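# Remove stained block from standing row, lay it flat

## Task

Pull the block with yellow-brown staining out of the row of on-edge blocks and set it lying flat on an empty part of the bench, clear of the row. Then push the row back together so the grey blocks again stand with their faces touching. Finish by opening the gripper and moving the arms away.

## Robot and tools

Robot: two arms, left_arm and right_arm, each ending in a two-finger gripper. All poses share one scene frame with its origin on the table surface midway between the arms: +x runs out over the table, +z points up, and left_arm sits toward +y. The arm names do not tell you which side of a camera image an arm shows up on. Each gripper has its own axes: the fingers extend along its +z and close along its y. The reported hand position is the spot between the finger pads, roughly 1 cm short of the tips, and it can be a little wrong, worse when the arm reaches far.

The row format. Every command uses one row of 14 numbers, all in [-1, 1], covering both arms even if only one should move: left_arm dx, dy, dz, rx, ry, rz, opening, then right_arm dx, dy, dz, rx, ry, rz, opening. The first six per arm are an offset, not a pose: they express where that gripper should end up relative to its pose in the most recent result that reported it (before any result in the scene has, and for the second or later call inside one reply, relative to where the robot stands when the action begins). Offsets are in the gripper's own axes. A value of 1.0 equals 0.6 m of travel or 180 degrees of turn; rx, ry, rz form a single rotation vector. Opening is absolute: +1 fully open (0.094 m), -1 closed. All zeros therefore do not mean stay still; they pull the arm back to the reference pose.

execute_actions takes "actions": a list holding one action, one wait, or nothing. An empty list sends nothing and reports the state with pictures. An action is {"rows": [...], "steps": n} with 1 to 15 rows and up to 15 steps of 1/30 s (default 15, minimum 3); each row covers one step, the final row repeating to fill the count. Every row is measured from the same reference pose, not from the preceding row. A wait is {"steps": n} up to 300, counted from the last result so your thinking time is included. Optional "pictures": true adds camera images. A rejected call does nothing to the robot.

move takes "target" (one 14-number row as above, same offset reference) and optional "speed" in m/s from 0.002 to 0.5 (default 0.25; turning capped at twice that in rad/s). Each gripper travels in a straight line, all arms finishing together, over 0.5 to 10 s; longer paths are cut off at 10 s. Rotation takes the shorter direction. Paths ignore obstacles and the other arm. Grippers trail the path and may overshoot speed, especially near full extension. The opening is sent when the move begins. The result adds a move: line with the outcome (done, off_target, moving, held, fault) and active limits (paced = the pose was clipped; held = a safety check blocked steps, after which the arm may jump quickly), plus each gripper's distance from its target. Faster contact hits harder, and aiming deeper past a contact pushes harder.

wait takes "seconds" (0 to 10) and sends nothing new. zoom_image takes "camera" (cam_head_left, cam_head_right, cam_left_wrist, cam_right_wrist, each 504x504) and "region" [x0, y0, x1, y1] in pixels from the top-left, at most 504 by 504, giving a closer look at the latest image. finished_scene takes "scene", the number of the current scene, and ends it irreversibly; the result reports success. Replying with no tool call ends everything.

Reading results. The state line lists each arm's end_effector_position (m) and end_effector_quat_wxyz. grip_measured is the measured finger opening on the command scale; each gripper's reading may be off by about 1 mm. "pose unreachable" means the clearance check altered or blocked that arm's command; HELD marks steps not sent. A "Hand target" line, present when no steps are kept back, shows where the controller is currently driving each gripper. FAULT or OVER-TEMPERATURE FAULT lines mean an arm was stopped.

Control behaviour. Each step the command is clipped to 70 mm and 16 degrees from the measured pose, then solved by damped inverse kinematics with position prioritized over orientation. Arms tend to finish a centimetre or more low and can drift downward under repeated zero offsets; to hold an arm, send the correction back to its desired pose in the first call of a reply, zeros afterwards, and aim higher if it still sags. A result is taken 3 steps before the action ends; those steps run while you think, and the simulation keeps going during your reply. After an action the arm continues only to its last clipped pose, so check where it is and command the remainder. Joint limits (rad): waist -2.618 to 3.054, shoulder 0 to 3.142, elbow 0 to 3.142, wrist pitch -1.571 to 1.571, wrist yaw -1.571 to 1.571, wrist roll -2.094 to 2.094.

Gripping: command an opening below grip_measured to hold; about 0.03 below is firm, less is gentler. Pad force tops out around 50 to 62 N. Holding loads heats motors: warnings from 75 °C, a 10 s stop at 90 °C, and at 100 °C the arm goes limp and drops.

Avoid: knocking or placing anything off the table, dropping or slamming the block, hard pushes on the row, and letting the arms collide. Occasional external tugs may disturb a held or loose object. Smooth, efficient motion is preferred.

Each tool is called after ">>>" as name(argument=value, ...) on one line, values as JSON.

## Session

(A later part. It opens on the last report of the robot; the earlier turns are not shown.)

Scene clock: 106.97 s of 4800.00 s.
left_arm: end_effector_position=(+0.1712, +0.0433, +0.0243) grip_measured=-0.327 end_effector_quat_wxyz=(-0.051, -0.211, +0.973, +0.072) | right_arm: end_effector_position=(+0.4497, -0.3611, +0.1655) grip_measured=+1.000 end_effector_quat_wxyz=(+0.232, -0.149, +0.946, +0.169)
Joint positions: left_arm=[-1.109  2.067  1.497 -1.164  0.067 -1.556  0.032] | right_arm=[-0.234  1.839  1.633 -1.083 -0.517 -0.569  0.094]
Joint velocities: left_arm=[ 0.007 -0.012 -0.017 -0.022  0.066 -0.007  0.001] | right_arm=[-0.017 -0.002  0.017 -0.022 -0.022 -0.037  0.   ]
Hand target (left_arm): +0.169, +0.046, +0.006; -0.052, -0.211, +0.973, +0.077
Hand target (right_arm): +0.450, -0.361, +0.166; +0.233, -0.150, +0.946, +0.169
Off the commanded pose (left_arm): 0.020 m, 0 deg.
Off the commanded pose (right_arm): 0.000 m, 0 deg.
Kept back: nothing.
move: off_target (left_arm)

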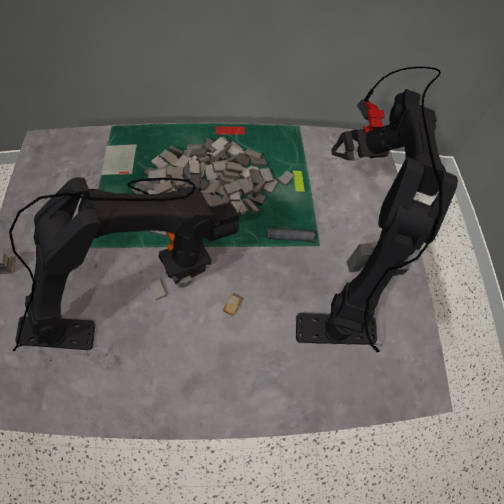

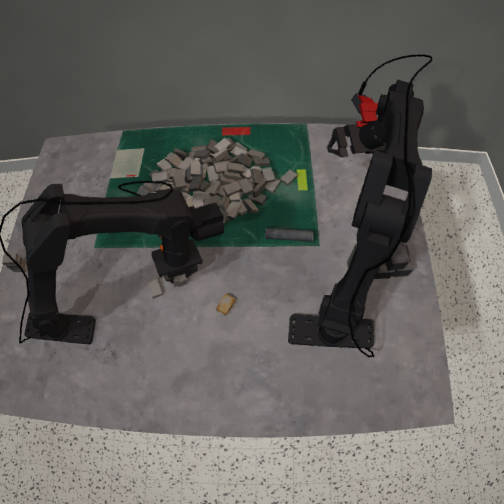

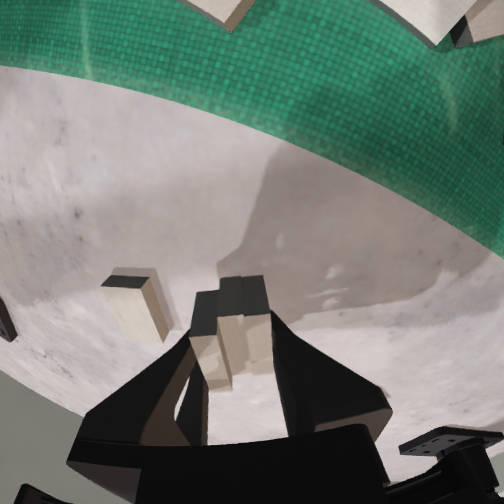

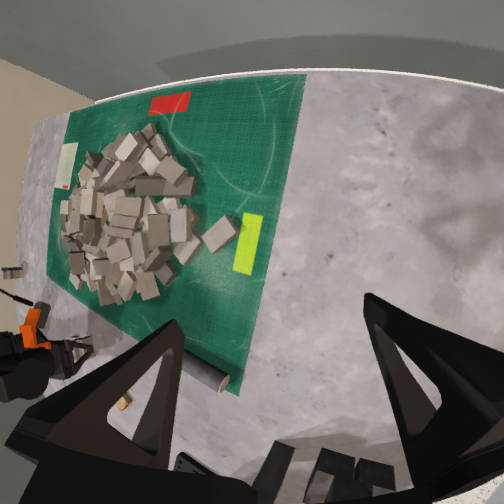

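>>> move(target=[0,0,0,0,0,0,-0.27,0,0,0,0,0,0,1])

>>> move(target=[0,0,0,0,0,0,0.3,0,0,0,0,0,0,1])

>>> move(target=[0,0,-0.12,0,0,0,0.5,0,0,0,0,0,0,1], speed=0.08)

>>> move(target=[0,0,-0.015,0,0,0.5,1,0,0,0,0,0,0,1])

Scene clock: 107.90 s of 4800.00 s.
left_arm: end_effector_position=(+0.1712, +0.0433, +0.0249) grip_measured=-0.273 end_effector_quat_wxyz=(-0.051, -0.211, +0.973, +0.071) | right_arm: end_effector_position=(+0.4497, -0.3612, +0.1654) grip_measured=+1.000 end_effector_quat_wxyz=(+0.232, -0.149, +0.946, +0.168)
Joint positions: left_arm=[-1.109  2.065  1.497 -1.165  0.067 -1.556  0.034] | right_arm=[-0.234  1.839  1.633 -1.083 -0.516 -0.569  0.094]
Joint velocities: left_arm=[ 0.002  0.002 -0.002  0.007  0.007 -0.007  0.   ] | right_arm=[-0.012 -0.012 -0.007 -0.022 -0.022 -0.007  0.   ]
Hand target (left_arm): +0.171, +0.043, +0.024; -0.051, -0.211, +0.973, +0.072
Hand target (right_arm): +0.450, -0.361, +0.165; +0.232, -0.149, +0.946, +0.169
Off the commanded pose (left_arm): 0.001 m, 0 deg.
Off the commanded pose (right_arm): 0.000 m, 0 deg.
Kept back: nothing.
move: done

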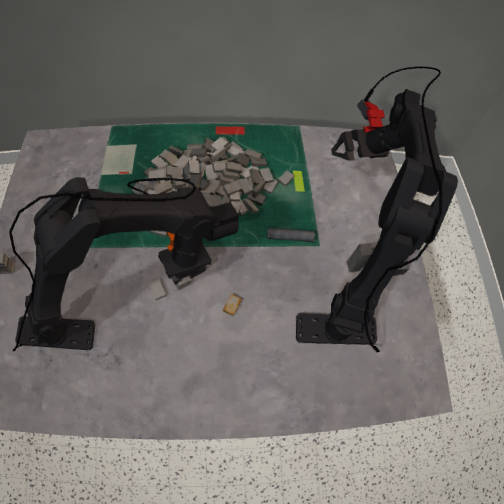

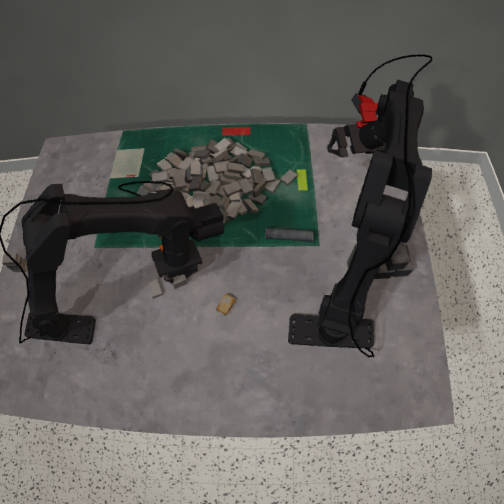

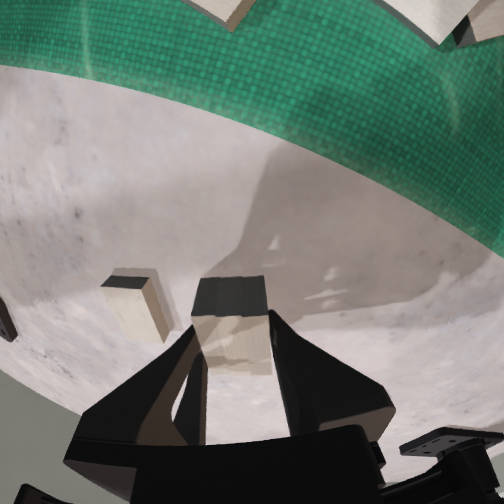

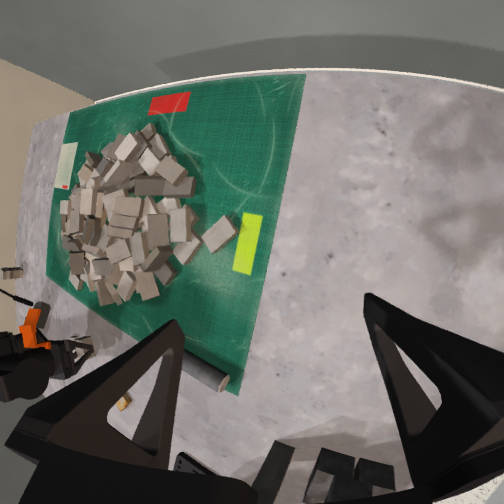

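Scene clock: 108.40 s of 4800.00 s.
left_arm: end_effector_position=(+0.1712, +0.0433, +0.0249) grip_measured=+0.297 end_effector_quat_wxyz=(-0.051, -0.211, +0.973, +0.071) | right_arm: end_effector_position=(+0.4497, -0.3614, +0.1653) grip_measured=+1.000 end_effector_quat_wxyz=(+0.232, -0.149, +0.946, +0.168)
Joint positions: left_arm=[-1.109  2.065  1.497 -1.165  0.067 -1.556  0.061] | right_arm=[-0.234  1.839  1.633 -1.083 -0.514 -0.569  0.094]
Joint velocities: left_arm=[ 0.012 -0.007  0.002 -0.022 -0.037  0.007  0.   ] | right_arm=[-0.032 -0.012  0.002  0.066 -0.081 -0.051  0.   ]
Hand target (left_arm): +0.171, +0.043, +0.025; -0.051, -0.211, +0.973, +0.071
Hand target (right_arm): +0.450, -0.361, +0.165; +0.232, -0.149, +0.946, +0.168
Off the commanded pose (left_arm): 0.000 m, 0 deg.
Off the commanded pose (right_arm): 0.000 m, 0 deg.
Kept back: nothing.
move: done

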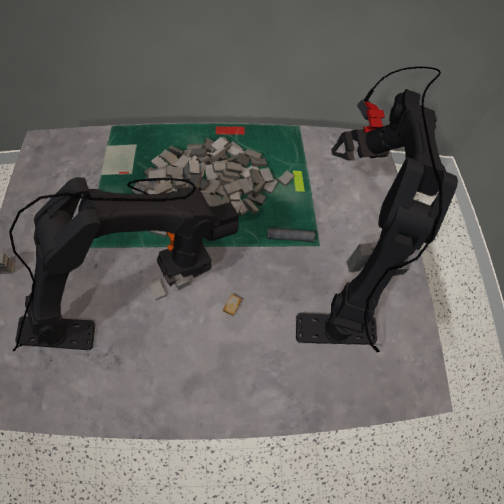

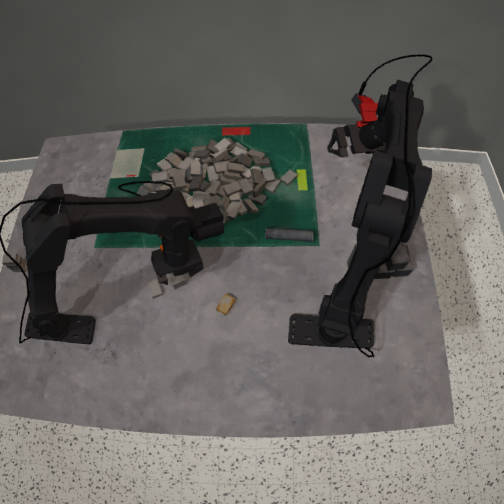

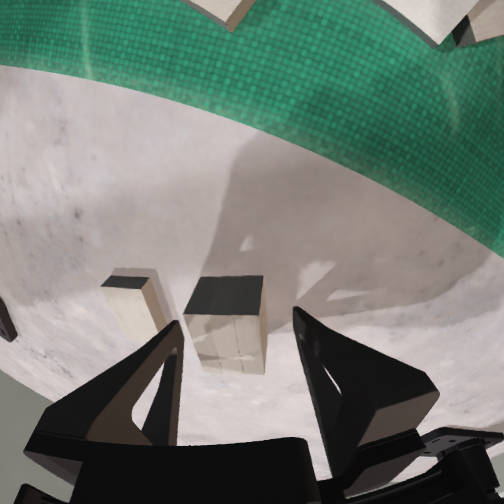

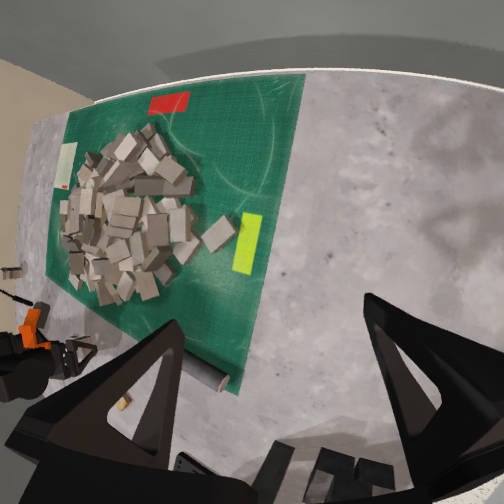

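Scene clock: 109.83 s of 4800.00 s.
left_arm: end_effector_position=(+0.1757, +0.0337, +0.0877) grip_measured=+0.497 end_effector_quat_wxyz=(-0.052, -0.211, +0.973, +0.076) | right_arm: end_effector_position=(+0.4496, -0.3616, +0.1652) grip_measured=+1.000 end_effector_quat_wxyz=(+0.232, -0.149, +0.947, +0.167)
Joint positions: left_arm=[-1.109  2.065  1.75  -1.427  0.067 -1.555  0.07 ] | right_arm=[-0.234  1.839  1.633 -1.083 -0.513 -0.569  0.094]
Joint velocities: left_arm=[ 0.012  0.002 -0.007 -0.081  0.037  0.007 -0.   ] | right_arm=[ 0.012 -0.012  0.007 -0.007  0.007 -0.007  0.   ]
Hand target (left_arm): +0.180, +0.034, +0.096; -0.050, -0.211, +0.973, +0.071
Hand target (right_arm): +0.450, -0.361, +0.165; +0.232, -0.149, +0.946, +0.168
Off the commanded pose (left_arm): 0.009 m, 1 deg.
Off the commanded pose (right_arm): 0.000 m, 0 deg.
Kept back: nothing.
move: done

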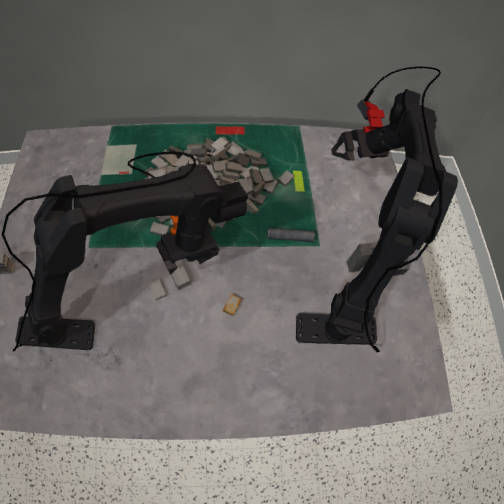

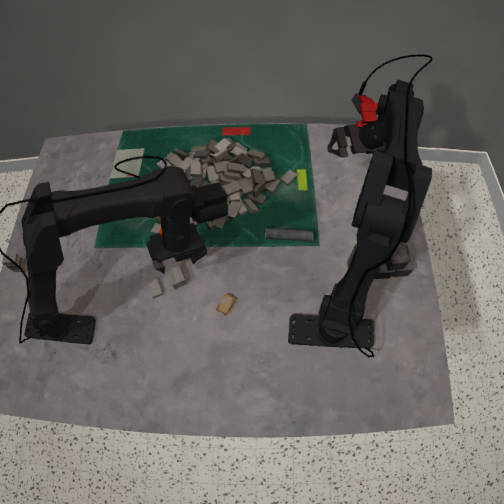

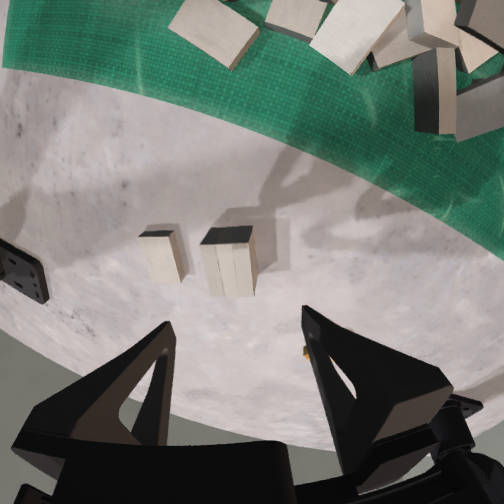

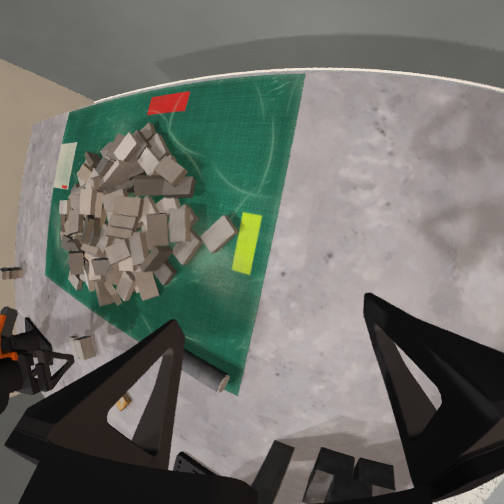

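Scene clock: 113.57 s of 4800.00 s.
left_arm: end_effector_position=(+0.1752, +0.0348, +0.0917) grip_measured=+1.000 end_effector_quat_wxyz=(-0.093, +0.534, +0.840, +0.019) | right_arm: end_effector_position=(+0.4496, -0.3618, +0.1651) grip_measured=+1.000 end_effector_quat_wxyz=(+0.231, -0.149, +0.947, +0.167)
Joint positions: left_arm=[-1.109  2.065  1.765 -1.448  0.067  0.004  0.094] | right_arm=[-0.234  1.839  1.633 -1.083 -0.512 -0.569  0.094]
Joint velocities: left_arm=[-0.002  0.002  0.007 -0.066  0.007 -0.037  0.   ] | right_arm=[-0.007  0.007 -0.007 -0.007  0.095 -0.051  0.   ]
Hand target (left_arm): +0.177, +0.033, +0.097; -0.090, +0.539, +0.837, +0.017
Hand target (right_arm): +0.450, -0.362, +0.165; +0.232, -0.149, +0.947, +0.167
Off the commanded pose (left_arm): 0.006 m, 1 deg.
Off the commanded pose (right_arm): 0.000 m, 0 deg.
Kept back: nothing.
move: done

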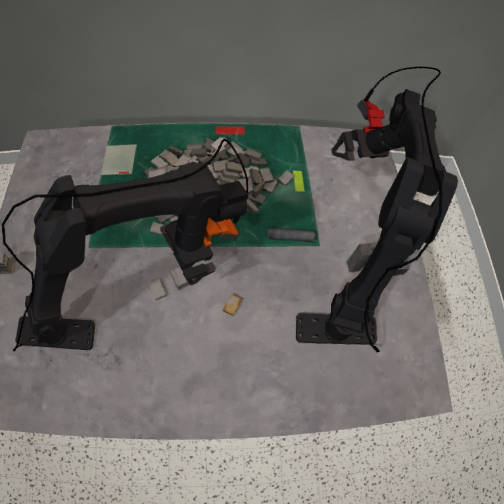

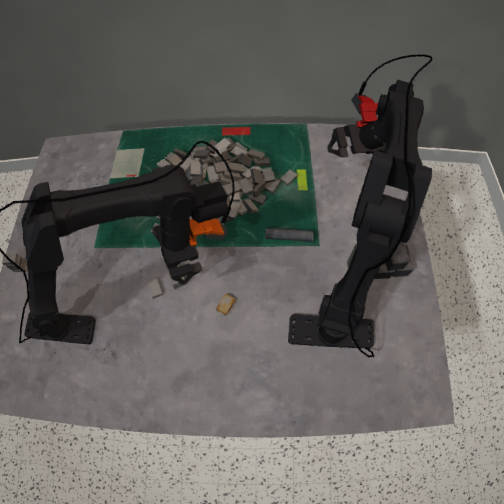

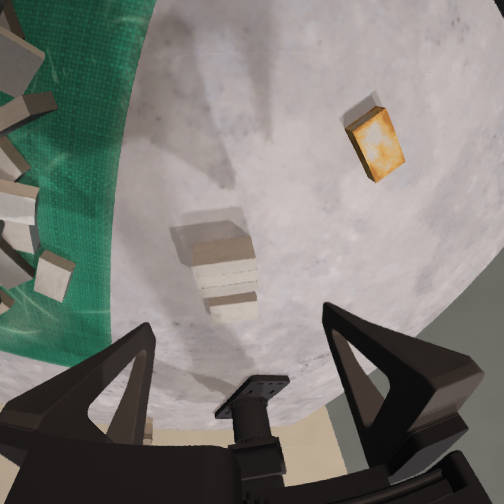

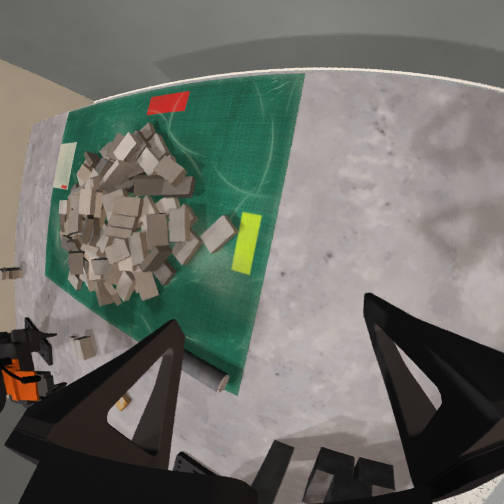

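>>> execute_actions(actions=[])

Scene clock: 114.07 s of 4800.00 s.
left_arm: end_effector_position=(+0.1751, +0.0349, +0.0918) grip_measured=+1.000 end_effector_quat_wxyz=(-0.093, +0.535, +0.840, +0.019) | right_arm: end_effector_position=(+0.4496, -0.3618, +0.1651) grip_measured=+1.000 end_effector_quat_wxyz=(+0.231, -0.149, +0.947, +0.167)
Joint positions: left_arm=[-1.109  2.065  1.765 -1.448  0.067  0.006  0.094] | right_arm=[-0.234  1.839  1.633 -1.083 -0.512 -0.569  0.094]
Joint velocities: left_arm=[-0.002  0.022  0.007 -0.051 -0.051  0.022  0.   ] | right_arm=[-0.007 -0.002 -0.027  0.051 -0.11  -0.007  0.   ]
Hand target (left_arm): +0.177, +0.033, +0.097; -0.090, +0.539, +0.837, +0.017
Hand target (right_arm): +0.450, -0.362, +0.165; +0.232, -0.149, +0.947, +0.167
Off the commanded pose (left_arm): 0.006 m, 1 deg.
Off the commanded pose (right_arm): 0.000 m, 0 deg.
Kept back: nothing.
Steps of this call (steps 1 to 15: nothing new was sent). Readings (end_effector_position):
1: left_arm (+0.1752, +0.0348, +0.0917) | right_arm (+0.4496, -0.3618, +0.1651)
2: left_arm (+0.1752, +0.0348, +0.0917) | right_arm (+0.4496, -0.3618, +0.1651)
4: left_arm (+0.1751, +0.0349, +0.0918) | right_arm (+0.4496, -0.3618, +0.1651)
8: left_arm (+0.1751, +0.0349, +0.0918) | right_arm (+0.4496, -0.3618, +0.1651)
15: the state above

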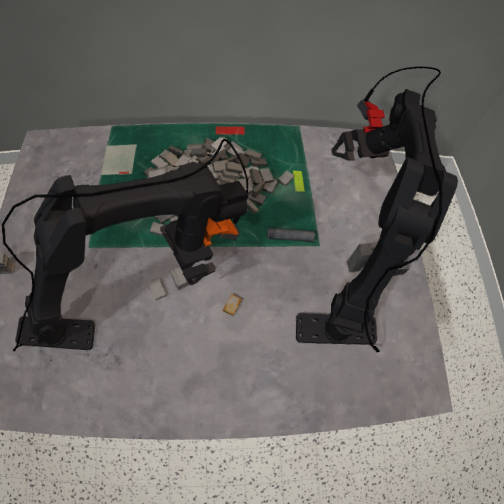

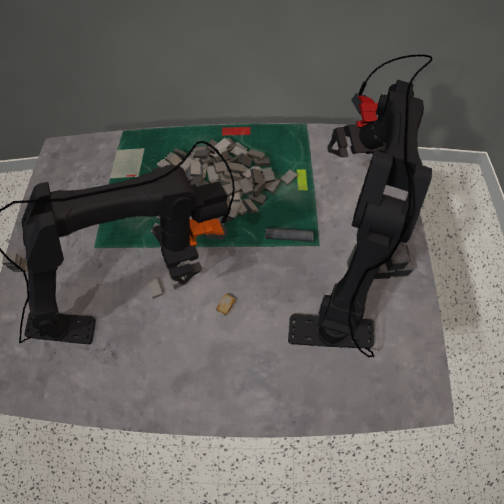

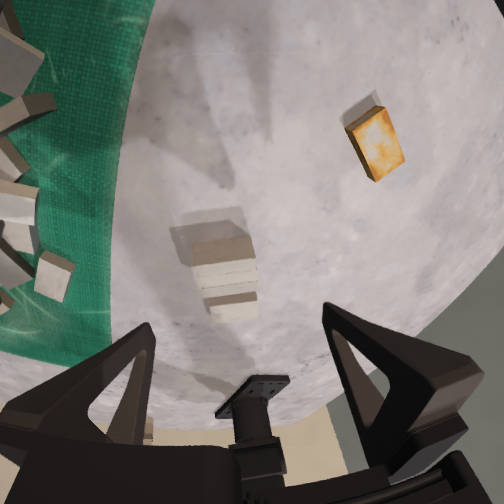

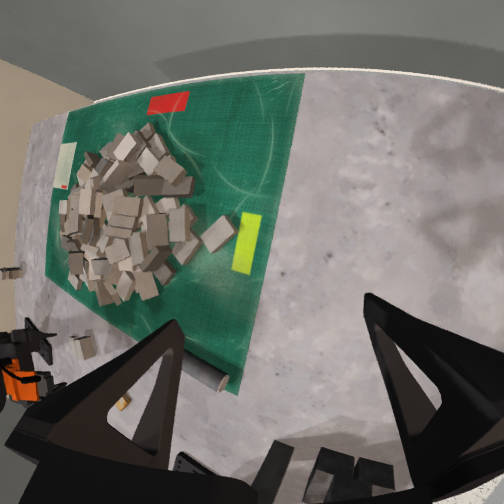

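>>> move(target=[0.095,0,0,0,0,0,1,0,0,0,0,0,0,1])

>>> move(target=[-0.09,0,-0.06,0,0,0,1,0,0,0,0,0,0,1])

Scene clock: 115.13 s of 4800.00 s.
left_arm: end_effector_position=(+0.1516, +0.0853, +0.1037) grip_measured=+1.000 end_effector_quat_wxyz=(-0.099, +0.534, +0.839, +0.023) | right_arm: end_effector_position=(+0.4496, -0.3619, +0.1650) grip_measured=+1.000 end_effector_quat_wxyz=(+0.231, -0.149, +0.947, +0.166)
Joint positions: left_arm=[-1.109  1.854  1.515 -1.423  0.067  0.006  0.094] | right_arm=[-0.234  1.839  1.633 -1.083 -0.511 -0.569  0.094]
Joint velocities: left_arm=[-0.012 -0.002 -0.042 -0.022  0.066  0.037  0.   ] | right_arm=[-0.022 -0.012  0.002 -0.022 -0.007 -0.037  0.   ]
Hand target (left_arm): +0.152, +0.086, +0.102; -0.093, +0.535, +0.840, +0.019
Hand target (right_arm): +0.450, -0.362, +0.165; +0.231, -0.149, +0.947, +0.167
Off the commanded pose (left_arm): 0.002 m, 1 deg.
Off the commanded pose (right_arm): 0.000 m, 0 deg.
Kept back: nothing.
move: done

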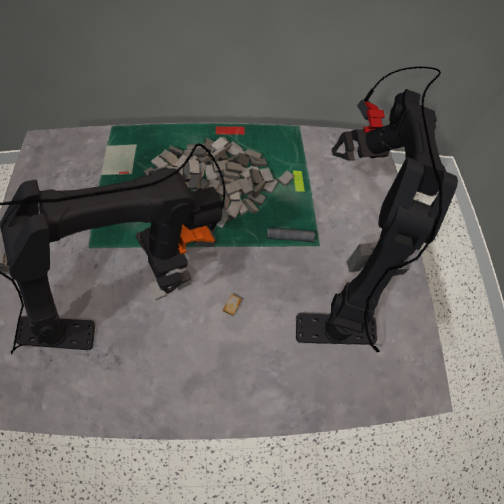

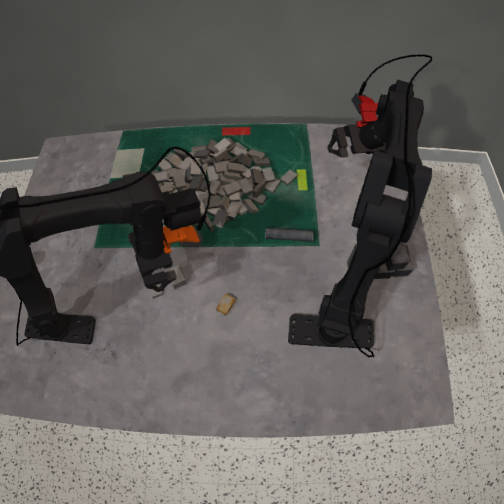

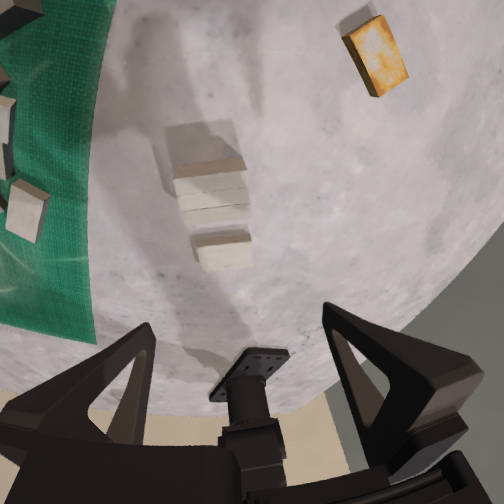

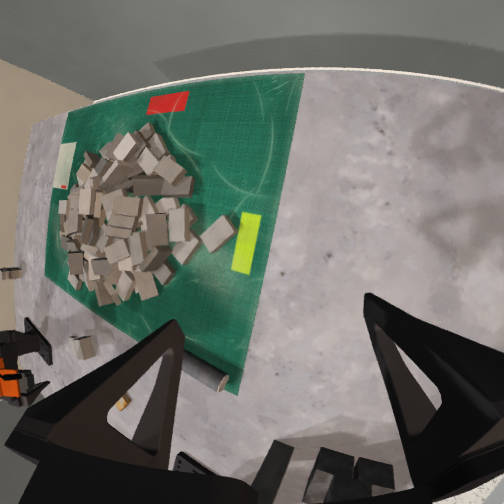

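Scene clock: 116.13 s of 4800.00 s.
left_arm: end_effector_position=(+0.1762, +0.0326, +0.1278) grip_measured=+1.000 end_effector_quat_wxyz=(-0.079, +0.536, +0.840, +0.010) | right_arm: end_effector_position=(+0.4495, -0.3621, +0.1649) grip_measured=+1.000 end_effector_quat_wxyz=(+0.231, -0.149, +0.947, +0.166)
Joint positions: left_arm=[-1.109  2.042  1.879 -1.552  0.067  0.006  0.094] | right_arm=[-0.234  1.839  1.633 -1.083 -0.51  -0.569  0.094]
Joint velocities: left_arm=[ 0.022 -0.007 -0.002 -0.007  0.037 -0.022  0.   ] | right_arm=[-0.017 -0.007 -0.007  0.066 -0.007  0.007  0.   ]
Hand target (left_arm): +0.179, +0.032, +0.128; -0.083, +0.535, +0.841, +0.013
Hand target (right_arm): +0.450, -0.362, +0.165; +0.231, -0.149, +0.947, +0.166
Off the commanded pose (left_arm): 0.003 m, 3 deg.
Off the commanded pose (right_arm): 0.000 m, 0 deg.
joint sent to its limit (left arm) — the command would take joint 4 (wrist pitch) past its lower limit, so that joint was sent only as far as its limit.
Kept back: nothing.
move: off_target (left_arm)

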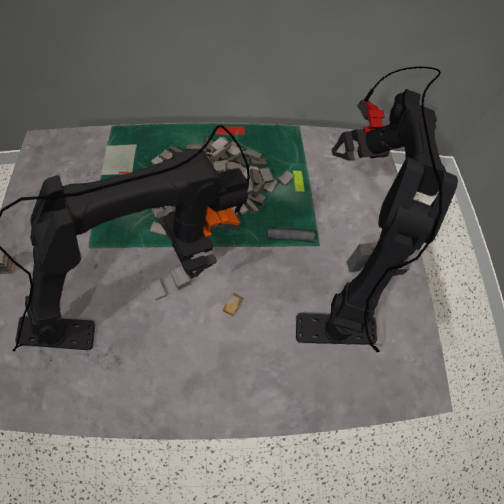

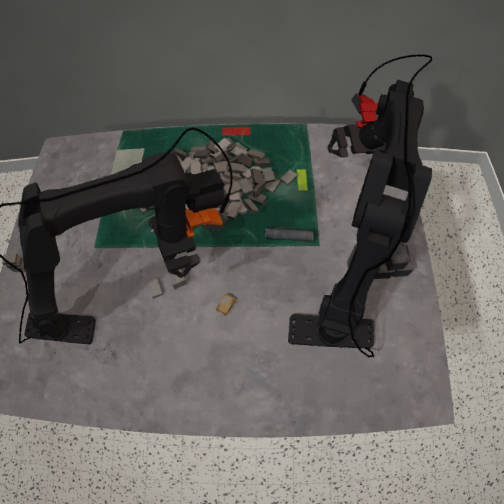

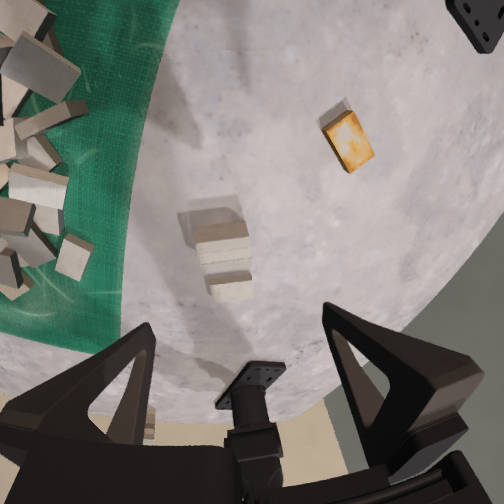

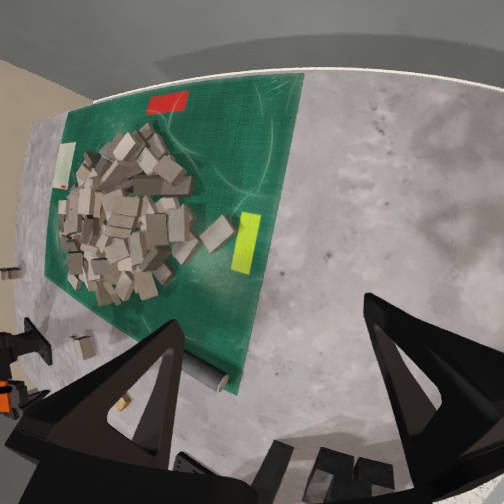

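>>> zoom_image(camera="cam_head_left", region=[120,240,270,340])

>>> move(target=[0.1,0,0.12,0,0,0,1,0,0,0,0,0,0,1])

Region (120, 240, 270, 340) of cam_head_left's 504x504 image, scaled by 3.360, with more detail than that image has.

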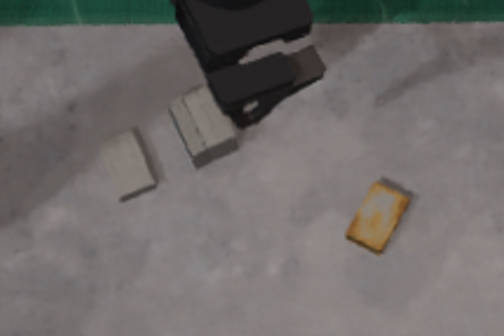

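Scene clock: 117.50 s of 4800.00 s.
left_arm: end_effector_position=(+0.1472, +0.0947, +0.0657) grip_measured=+1.000 end_effector_quat_wxyz=(-0.086, +0.534, +0.841, +0.015) | right_arm: end_effector_position=(+0.4495, -0.3623, +0.1648) grip_measured=+1.000 end_effector_quat_wxyz=(+0.231, -0.149, +0.947, +0.165)
Joint positions: left_arm=[-1.109  1.812  1.314 -1.233  0.067  0.004  0.094] | right_arm=[-0.234  1.839  1.633 -1.083 -0.509 -0.569  0.094]
Joint velocities: left_arm=[-0.002 -0.032  0.002 -0.022 -0.037 -0.066  0.   ] | right_arm=[ 0.007  0.002  0.012 -0.051 -0.007  0.007  0.   ]
Hand target (left_arm): +0.143, +0.094, +0.066; -0.079, +0.536, +0.840, +0.010
Hand target (right_arm): +0.450, -0.362, +0.165; +0.231, -0.149, +0.947, +0.166
Off the commanded pose (left_arm): 0.005 m, 1 deg.
Off the commanded pose (right_arm): 0.000 m, 0 deg.
Kept back: nothing.
move: done

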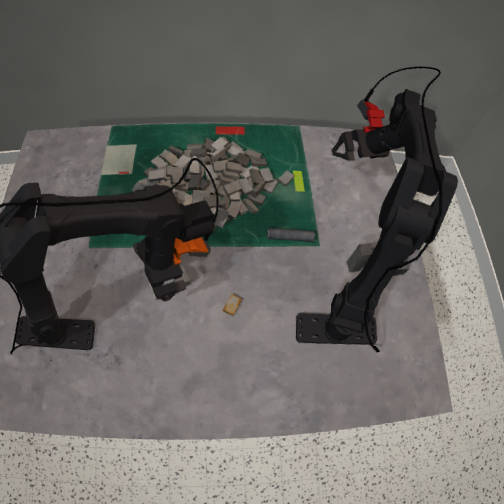

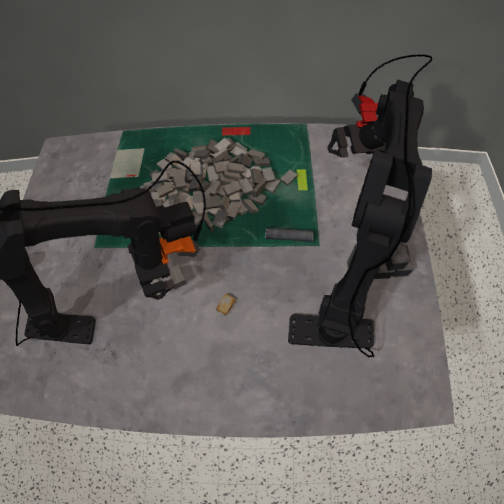

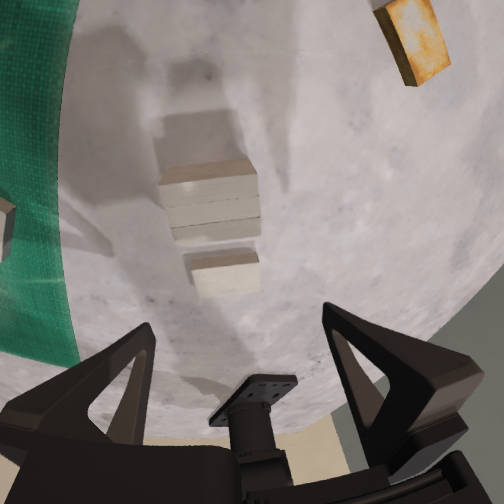

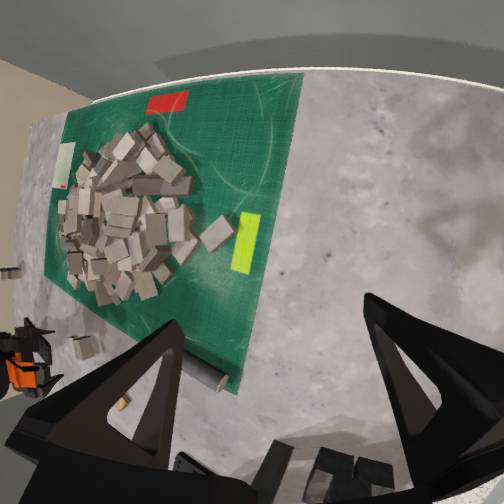

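>>> move(target=[-0.015,0.012,0.06,0,0,0,1,0,0,0,0,0,0,1])

Scene clock: 118.67 s of 4800.00 s.
left_arm: end_effector_position=(+0.1492, +0.0905, +0.0359) grip_measured=+1.000 end_effector_quat_wxyz=(-0.082, +0.537, +0.840, +0.012) | right_arm: end_effector_position=(+0.4495, -0.3625, +0.1647) grip_measured=+1.000 end_effector_quat_wxyz=(+0.231, -0.149, +0.947, +0.165)
Joint positions: left_arm=[-1.109  1.856  1.246 -1.114  0.067  0.008  0.094] | right_arm=[-0.234  1.839  1.633 -1.083 -0.508 -0.569  0.094]
Joint velocities: left_arm=[ 0.002 -0.012  0.007 -0.037 -0.081 -0.022  0.   ] | right_arm=[-0.007  0.002 -0.002  0.007 -0.007  0.051  0.   ]
Hand target (left_arm): +0.153, +0.094, +0.028; -0.086, +0.534, +0.841, +0.015
Hand target (right_arm): +0.450, -0.362, +0.165; +0.231, -0.149, +0.947, +0.165
Off the commanded pose (left_arm): 0.009 m, 1 deg.
Off the commanded pose (right_arm): 0.000 m, 0 deg.
Kept back: nothing.
move: done

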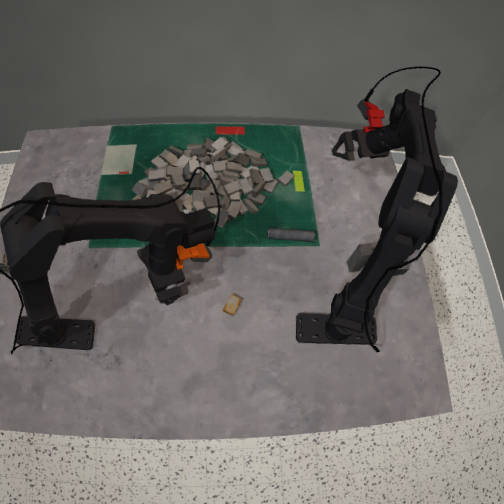

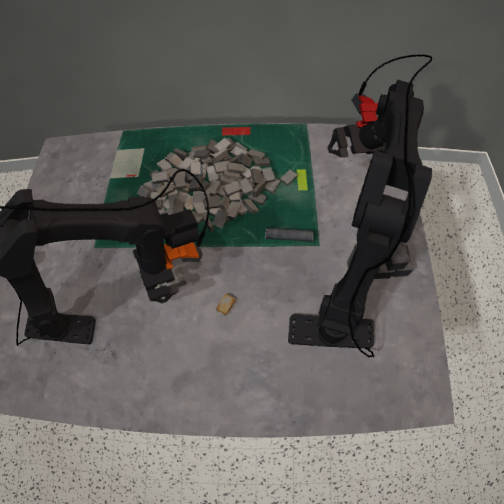

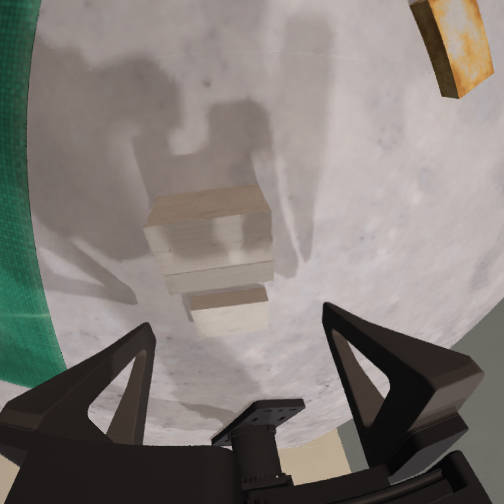

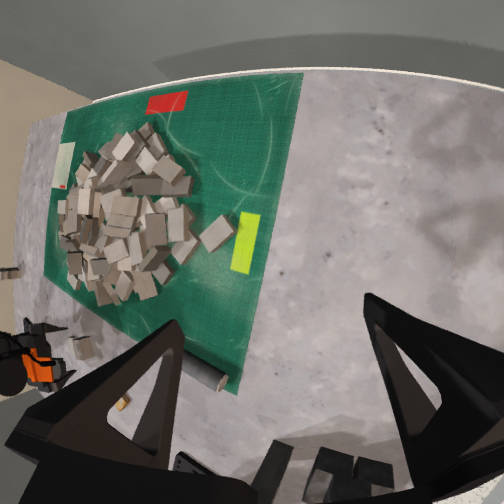

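>>> move(target=[0,0,0,0,0.13,0,1,0,0,0,0,0,0,1])

>>> move(target=[-0.012,0,0.035,0,0,0,1,0,0,0,0,0,0,1])

Scene clock: 120.37 s of 4800.00 s.
left_arm: end_effector_position=(+0.1475, +0.0941, +0.0355) grip_measured=+1.000 end_effector_quat_wxyz=(-0.251, +0.516, +0.811, +0.119) | right_arm: end_effector_position=(+0.4494, -0.3626, +0.1646) grip_measured=+1.000 end_effector_quat_wxyz=(+0.230, -0.149, +0.948, +0.164)
Joint positions: left_arm=[-1.109  2.226  1.654 -1.557  0.067  0.018  0.094] | right_arm=[-0.234  1.839  1.633 -1.083 -0.506 -0.569  0.094]
Joint velocities: left_arm=[-0.007  0.017 -0.007 -0.037  0.007 -0.051  0.   ] | right_arm=[ 0.007  0.017 -0.017 -0.037 -0.007 -0.051  0.   ]
Hand target (left_arm): +0.149, +0.091, +0.035; -0.251, +0.521, +0.807, +0.120
Hand target (right_arm): +0.449, -0.362, +0.165; +0.231, -0.149, +0.947, +0.165
Off the commanded pose (left_arm): 0.004 m, 1 deg.
Off the commanded pose (right_arm): 0.000 m, 0 deg.
Kept back: nothing.
move: done

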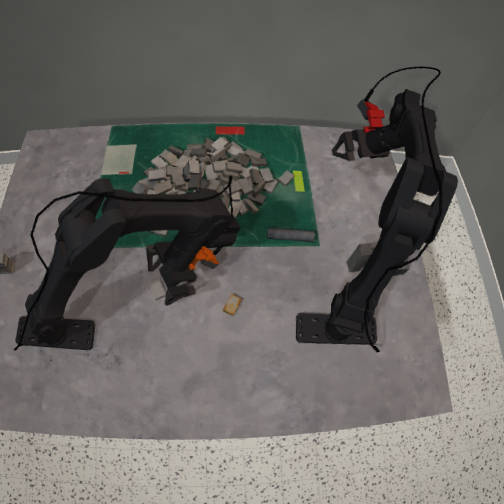

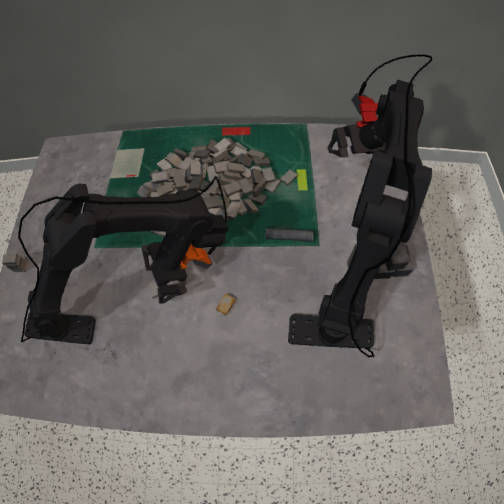

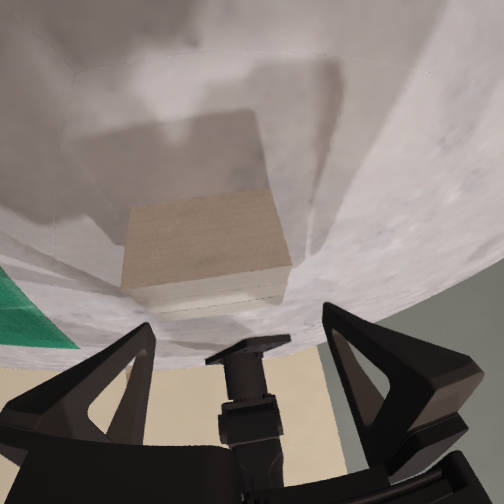

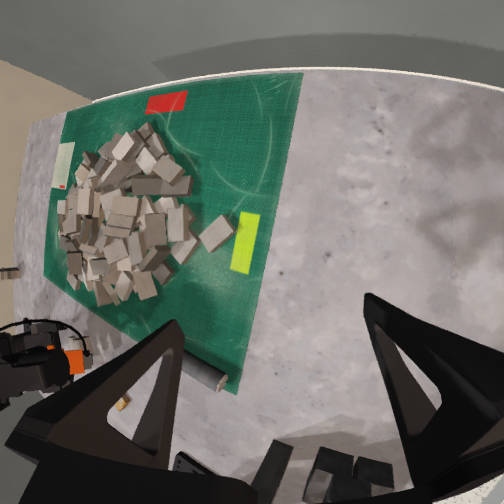

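Scene clock: 121.23 s of 4800.00 s.
left_arm: end_effector_position=(+0.1461, +0.0972, +0.0226) grip_measured=+1.000 end_effector_quat_wxyz=(-0.249, +0.516, +0.811, +0.117) | right_arm: end_effector_position=(+0.4494, -0.3628, +0.1645) grip_measured=+1.000 end_effector_quat_wxyz=(+0.230, -0.149, +0.948, +0.164)
Joint positions: left_arm=[-1.109  2.226  1.603 -1.5    0.067  0.018  0.094] | right_arm=[-0.234  1.839  1.633 -1.083 -0.505 -0.569  0.094]
Joint velocities: left_arm=[-0.002 -0.002  0.002  0.037 -0.051 -0.007  0.   ] | right_arm=[ 0.007 -0.007  0.002  0.037 -0.007  0.037  0.   ]
Hand target (left_arm): +0.144, +0.098, +0.014; -0.251, +0.515, +0.811, +0.119
Hand target (right_arm): +0.449, -0.363, +0.165; +0.230, -0.149, +0.948, +0.164
Off the commanded pose (left_arm): 0.009 m, 0 deg.
Off the commanded pose (right_arm): 0.000 m, 0 deg.
Kept back: nothing.
move: done

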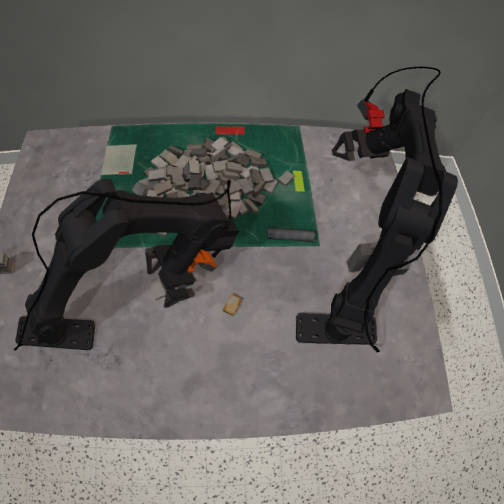

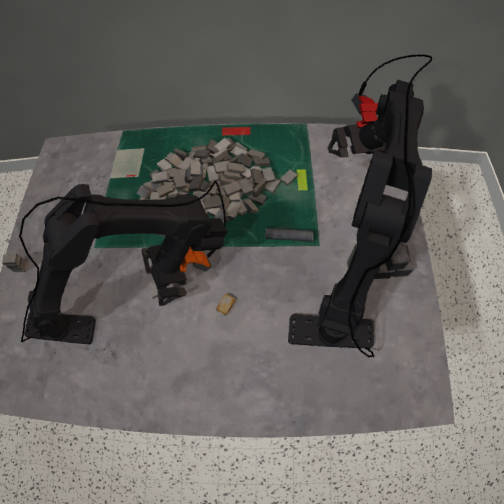

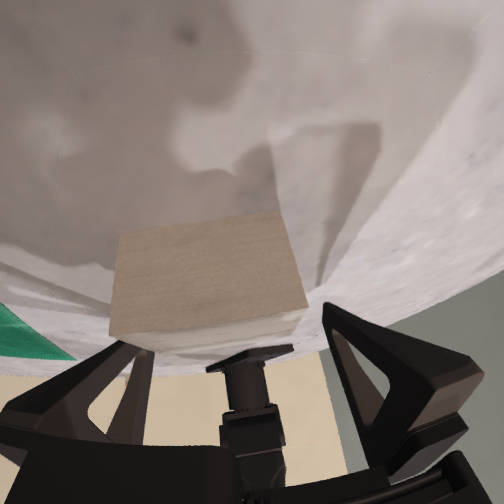

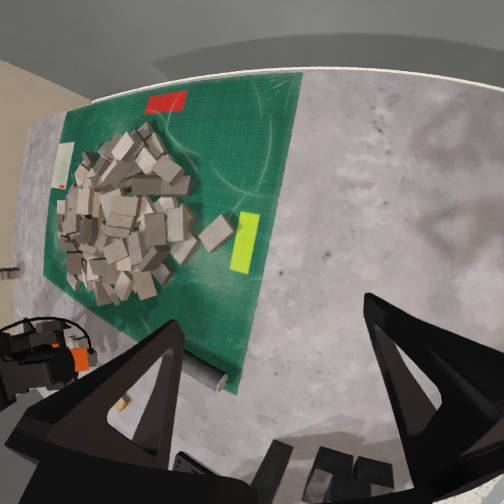

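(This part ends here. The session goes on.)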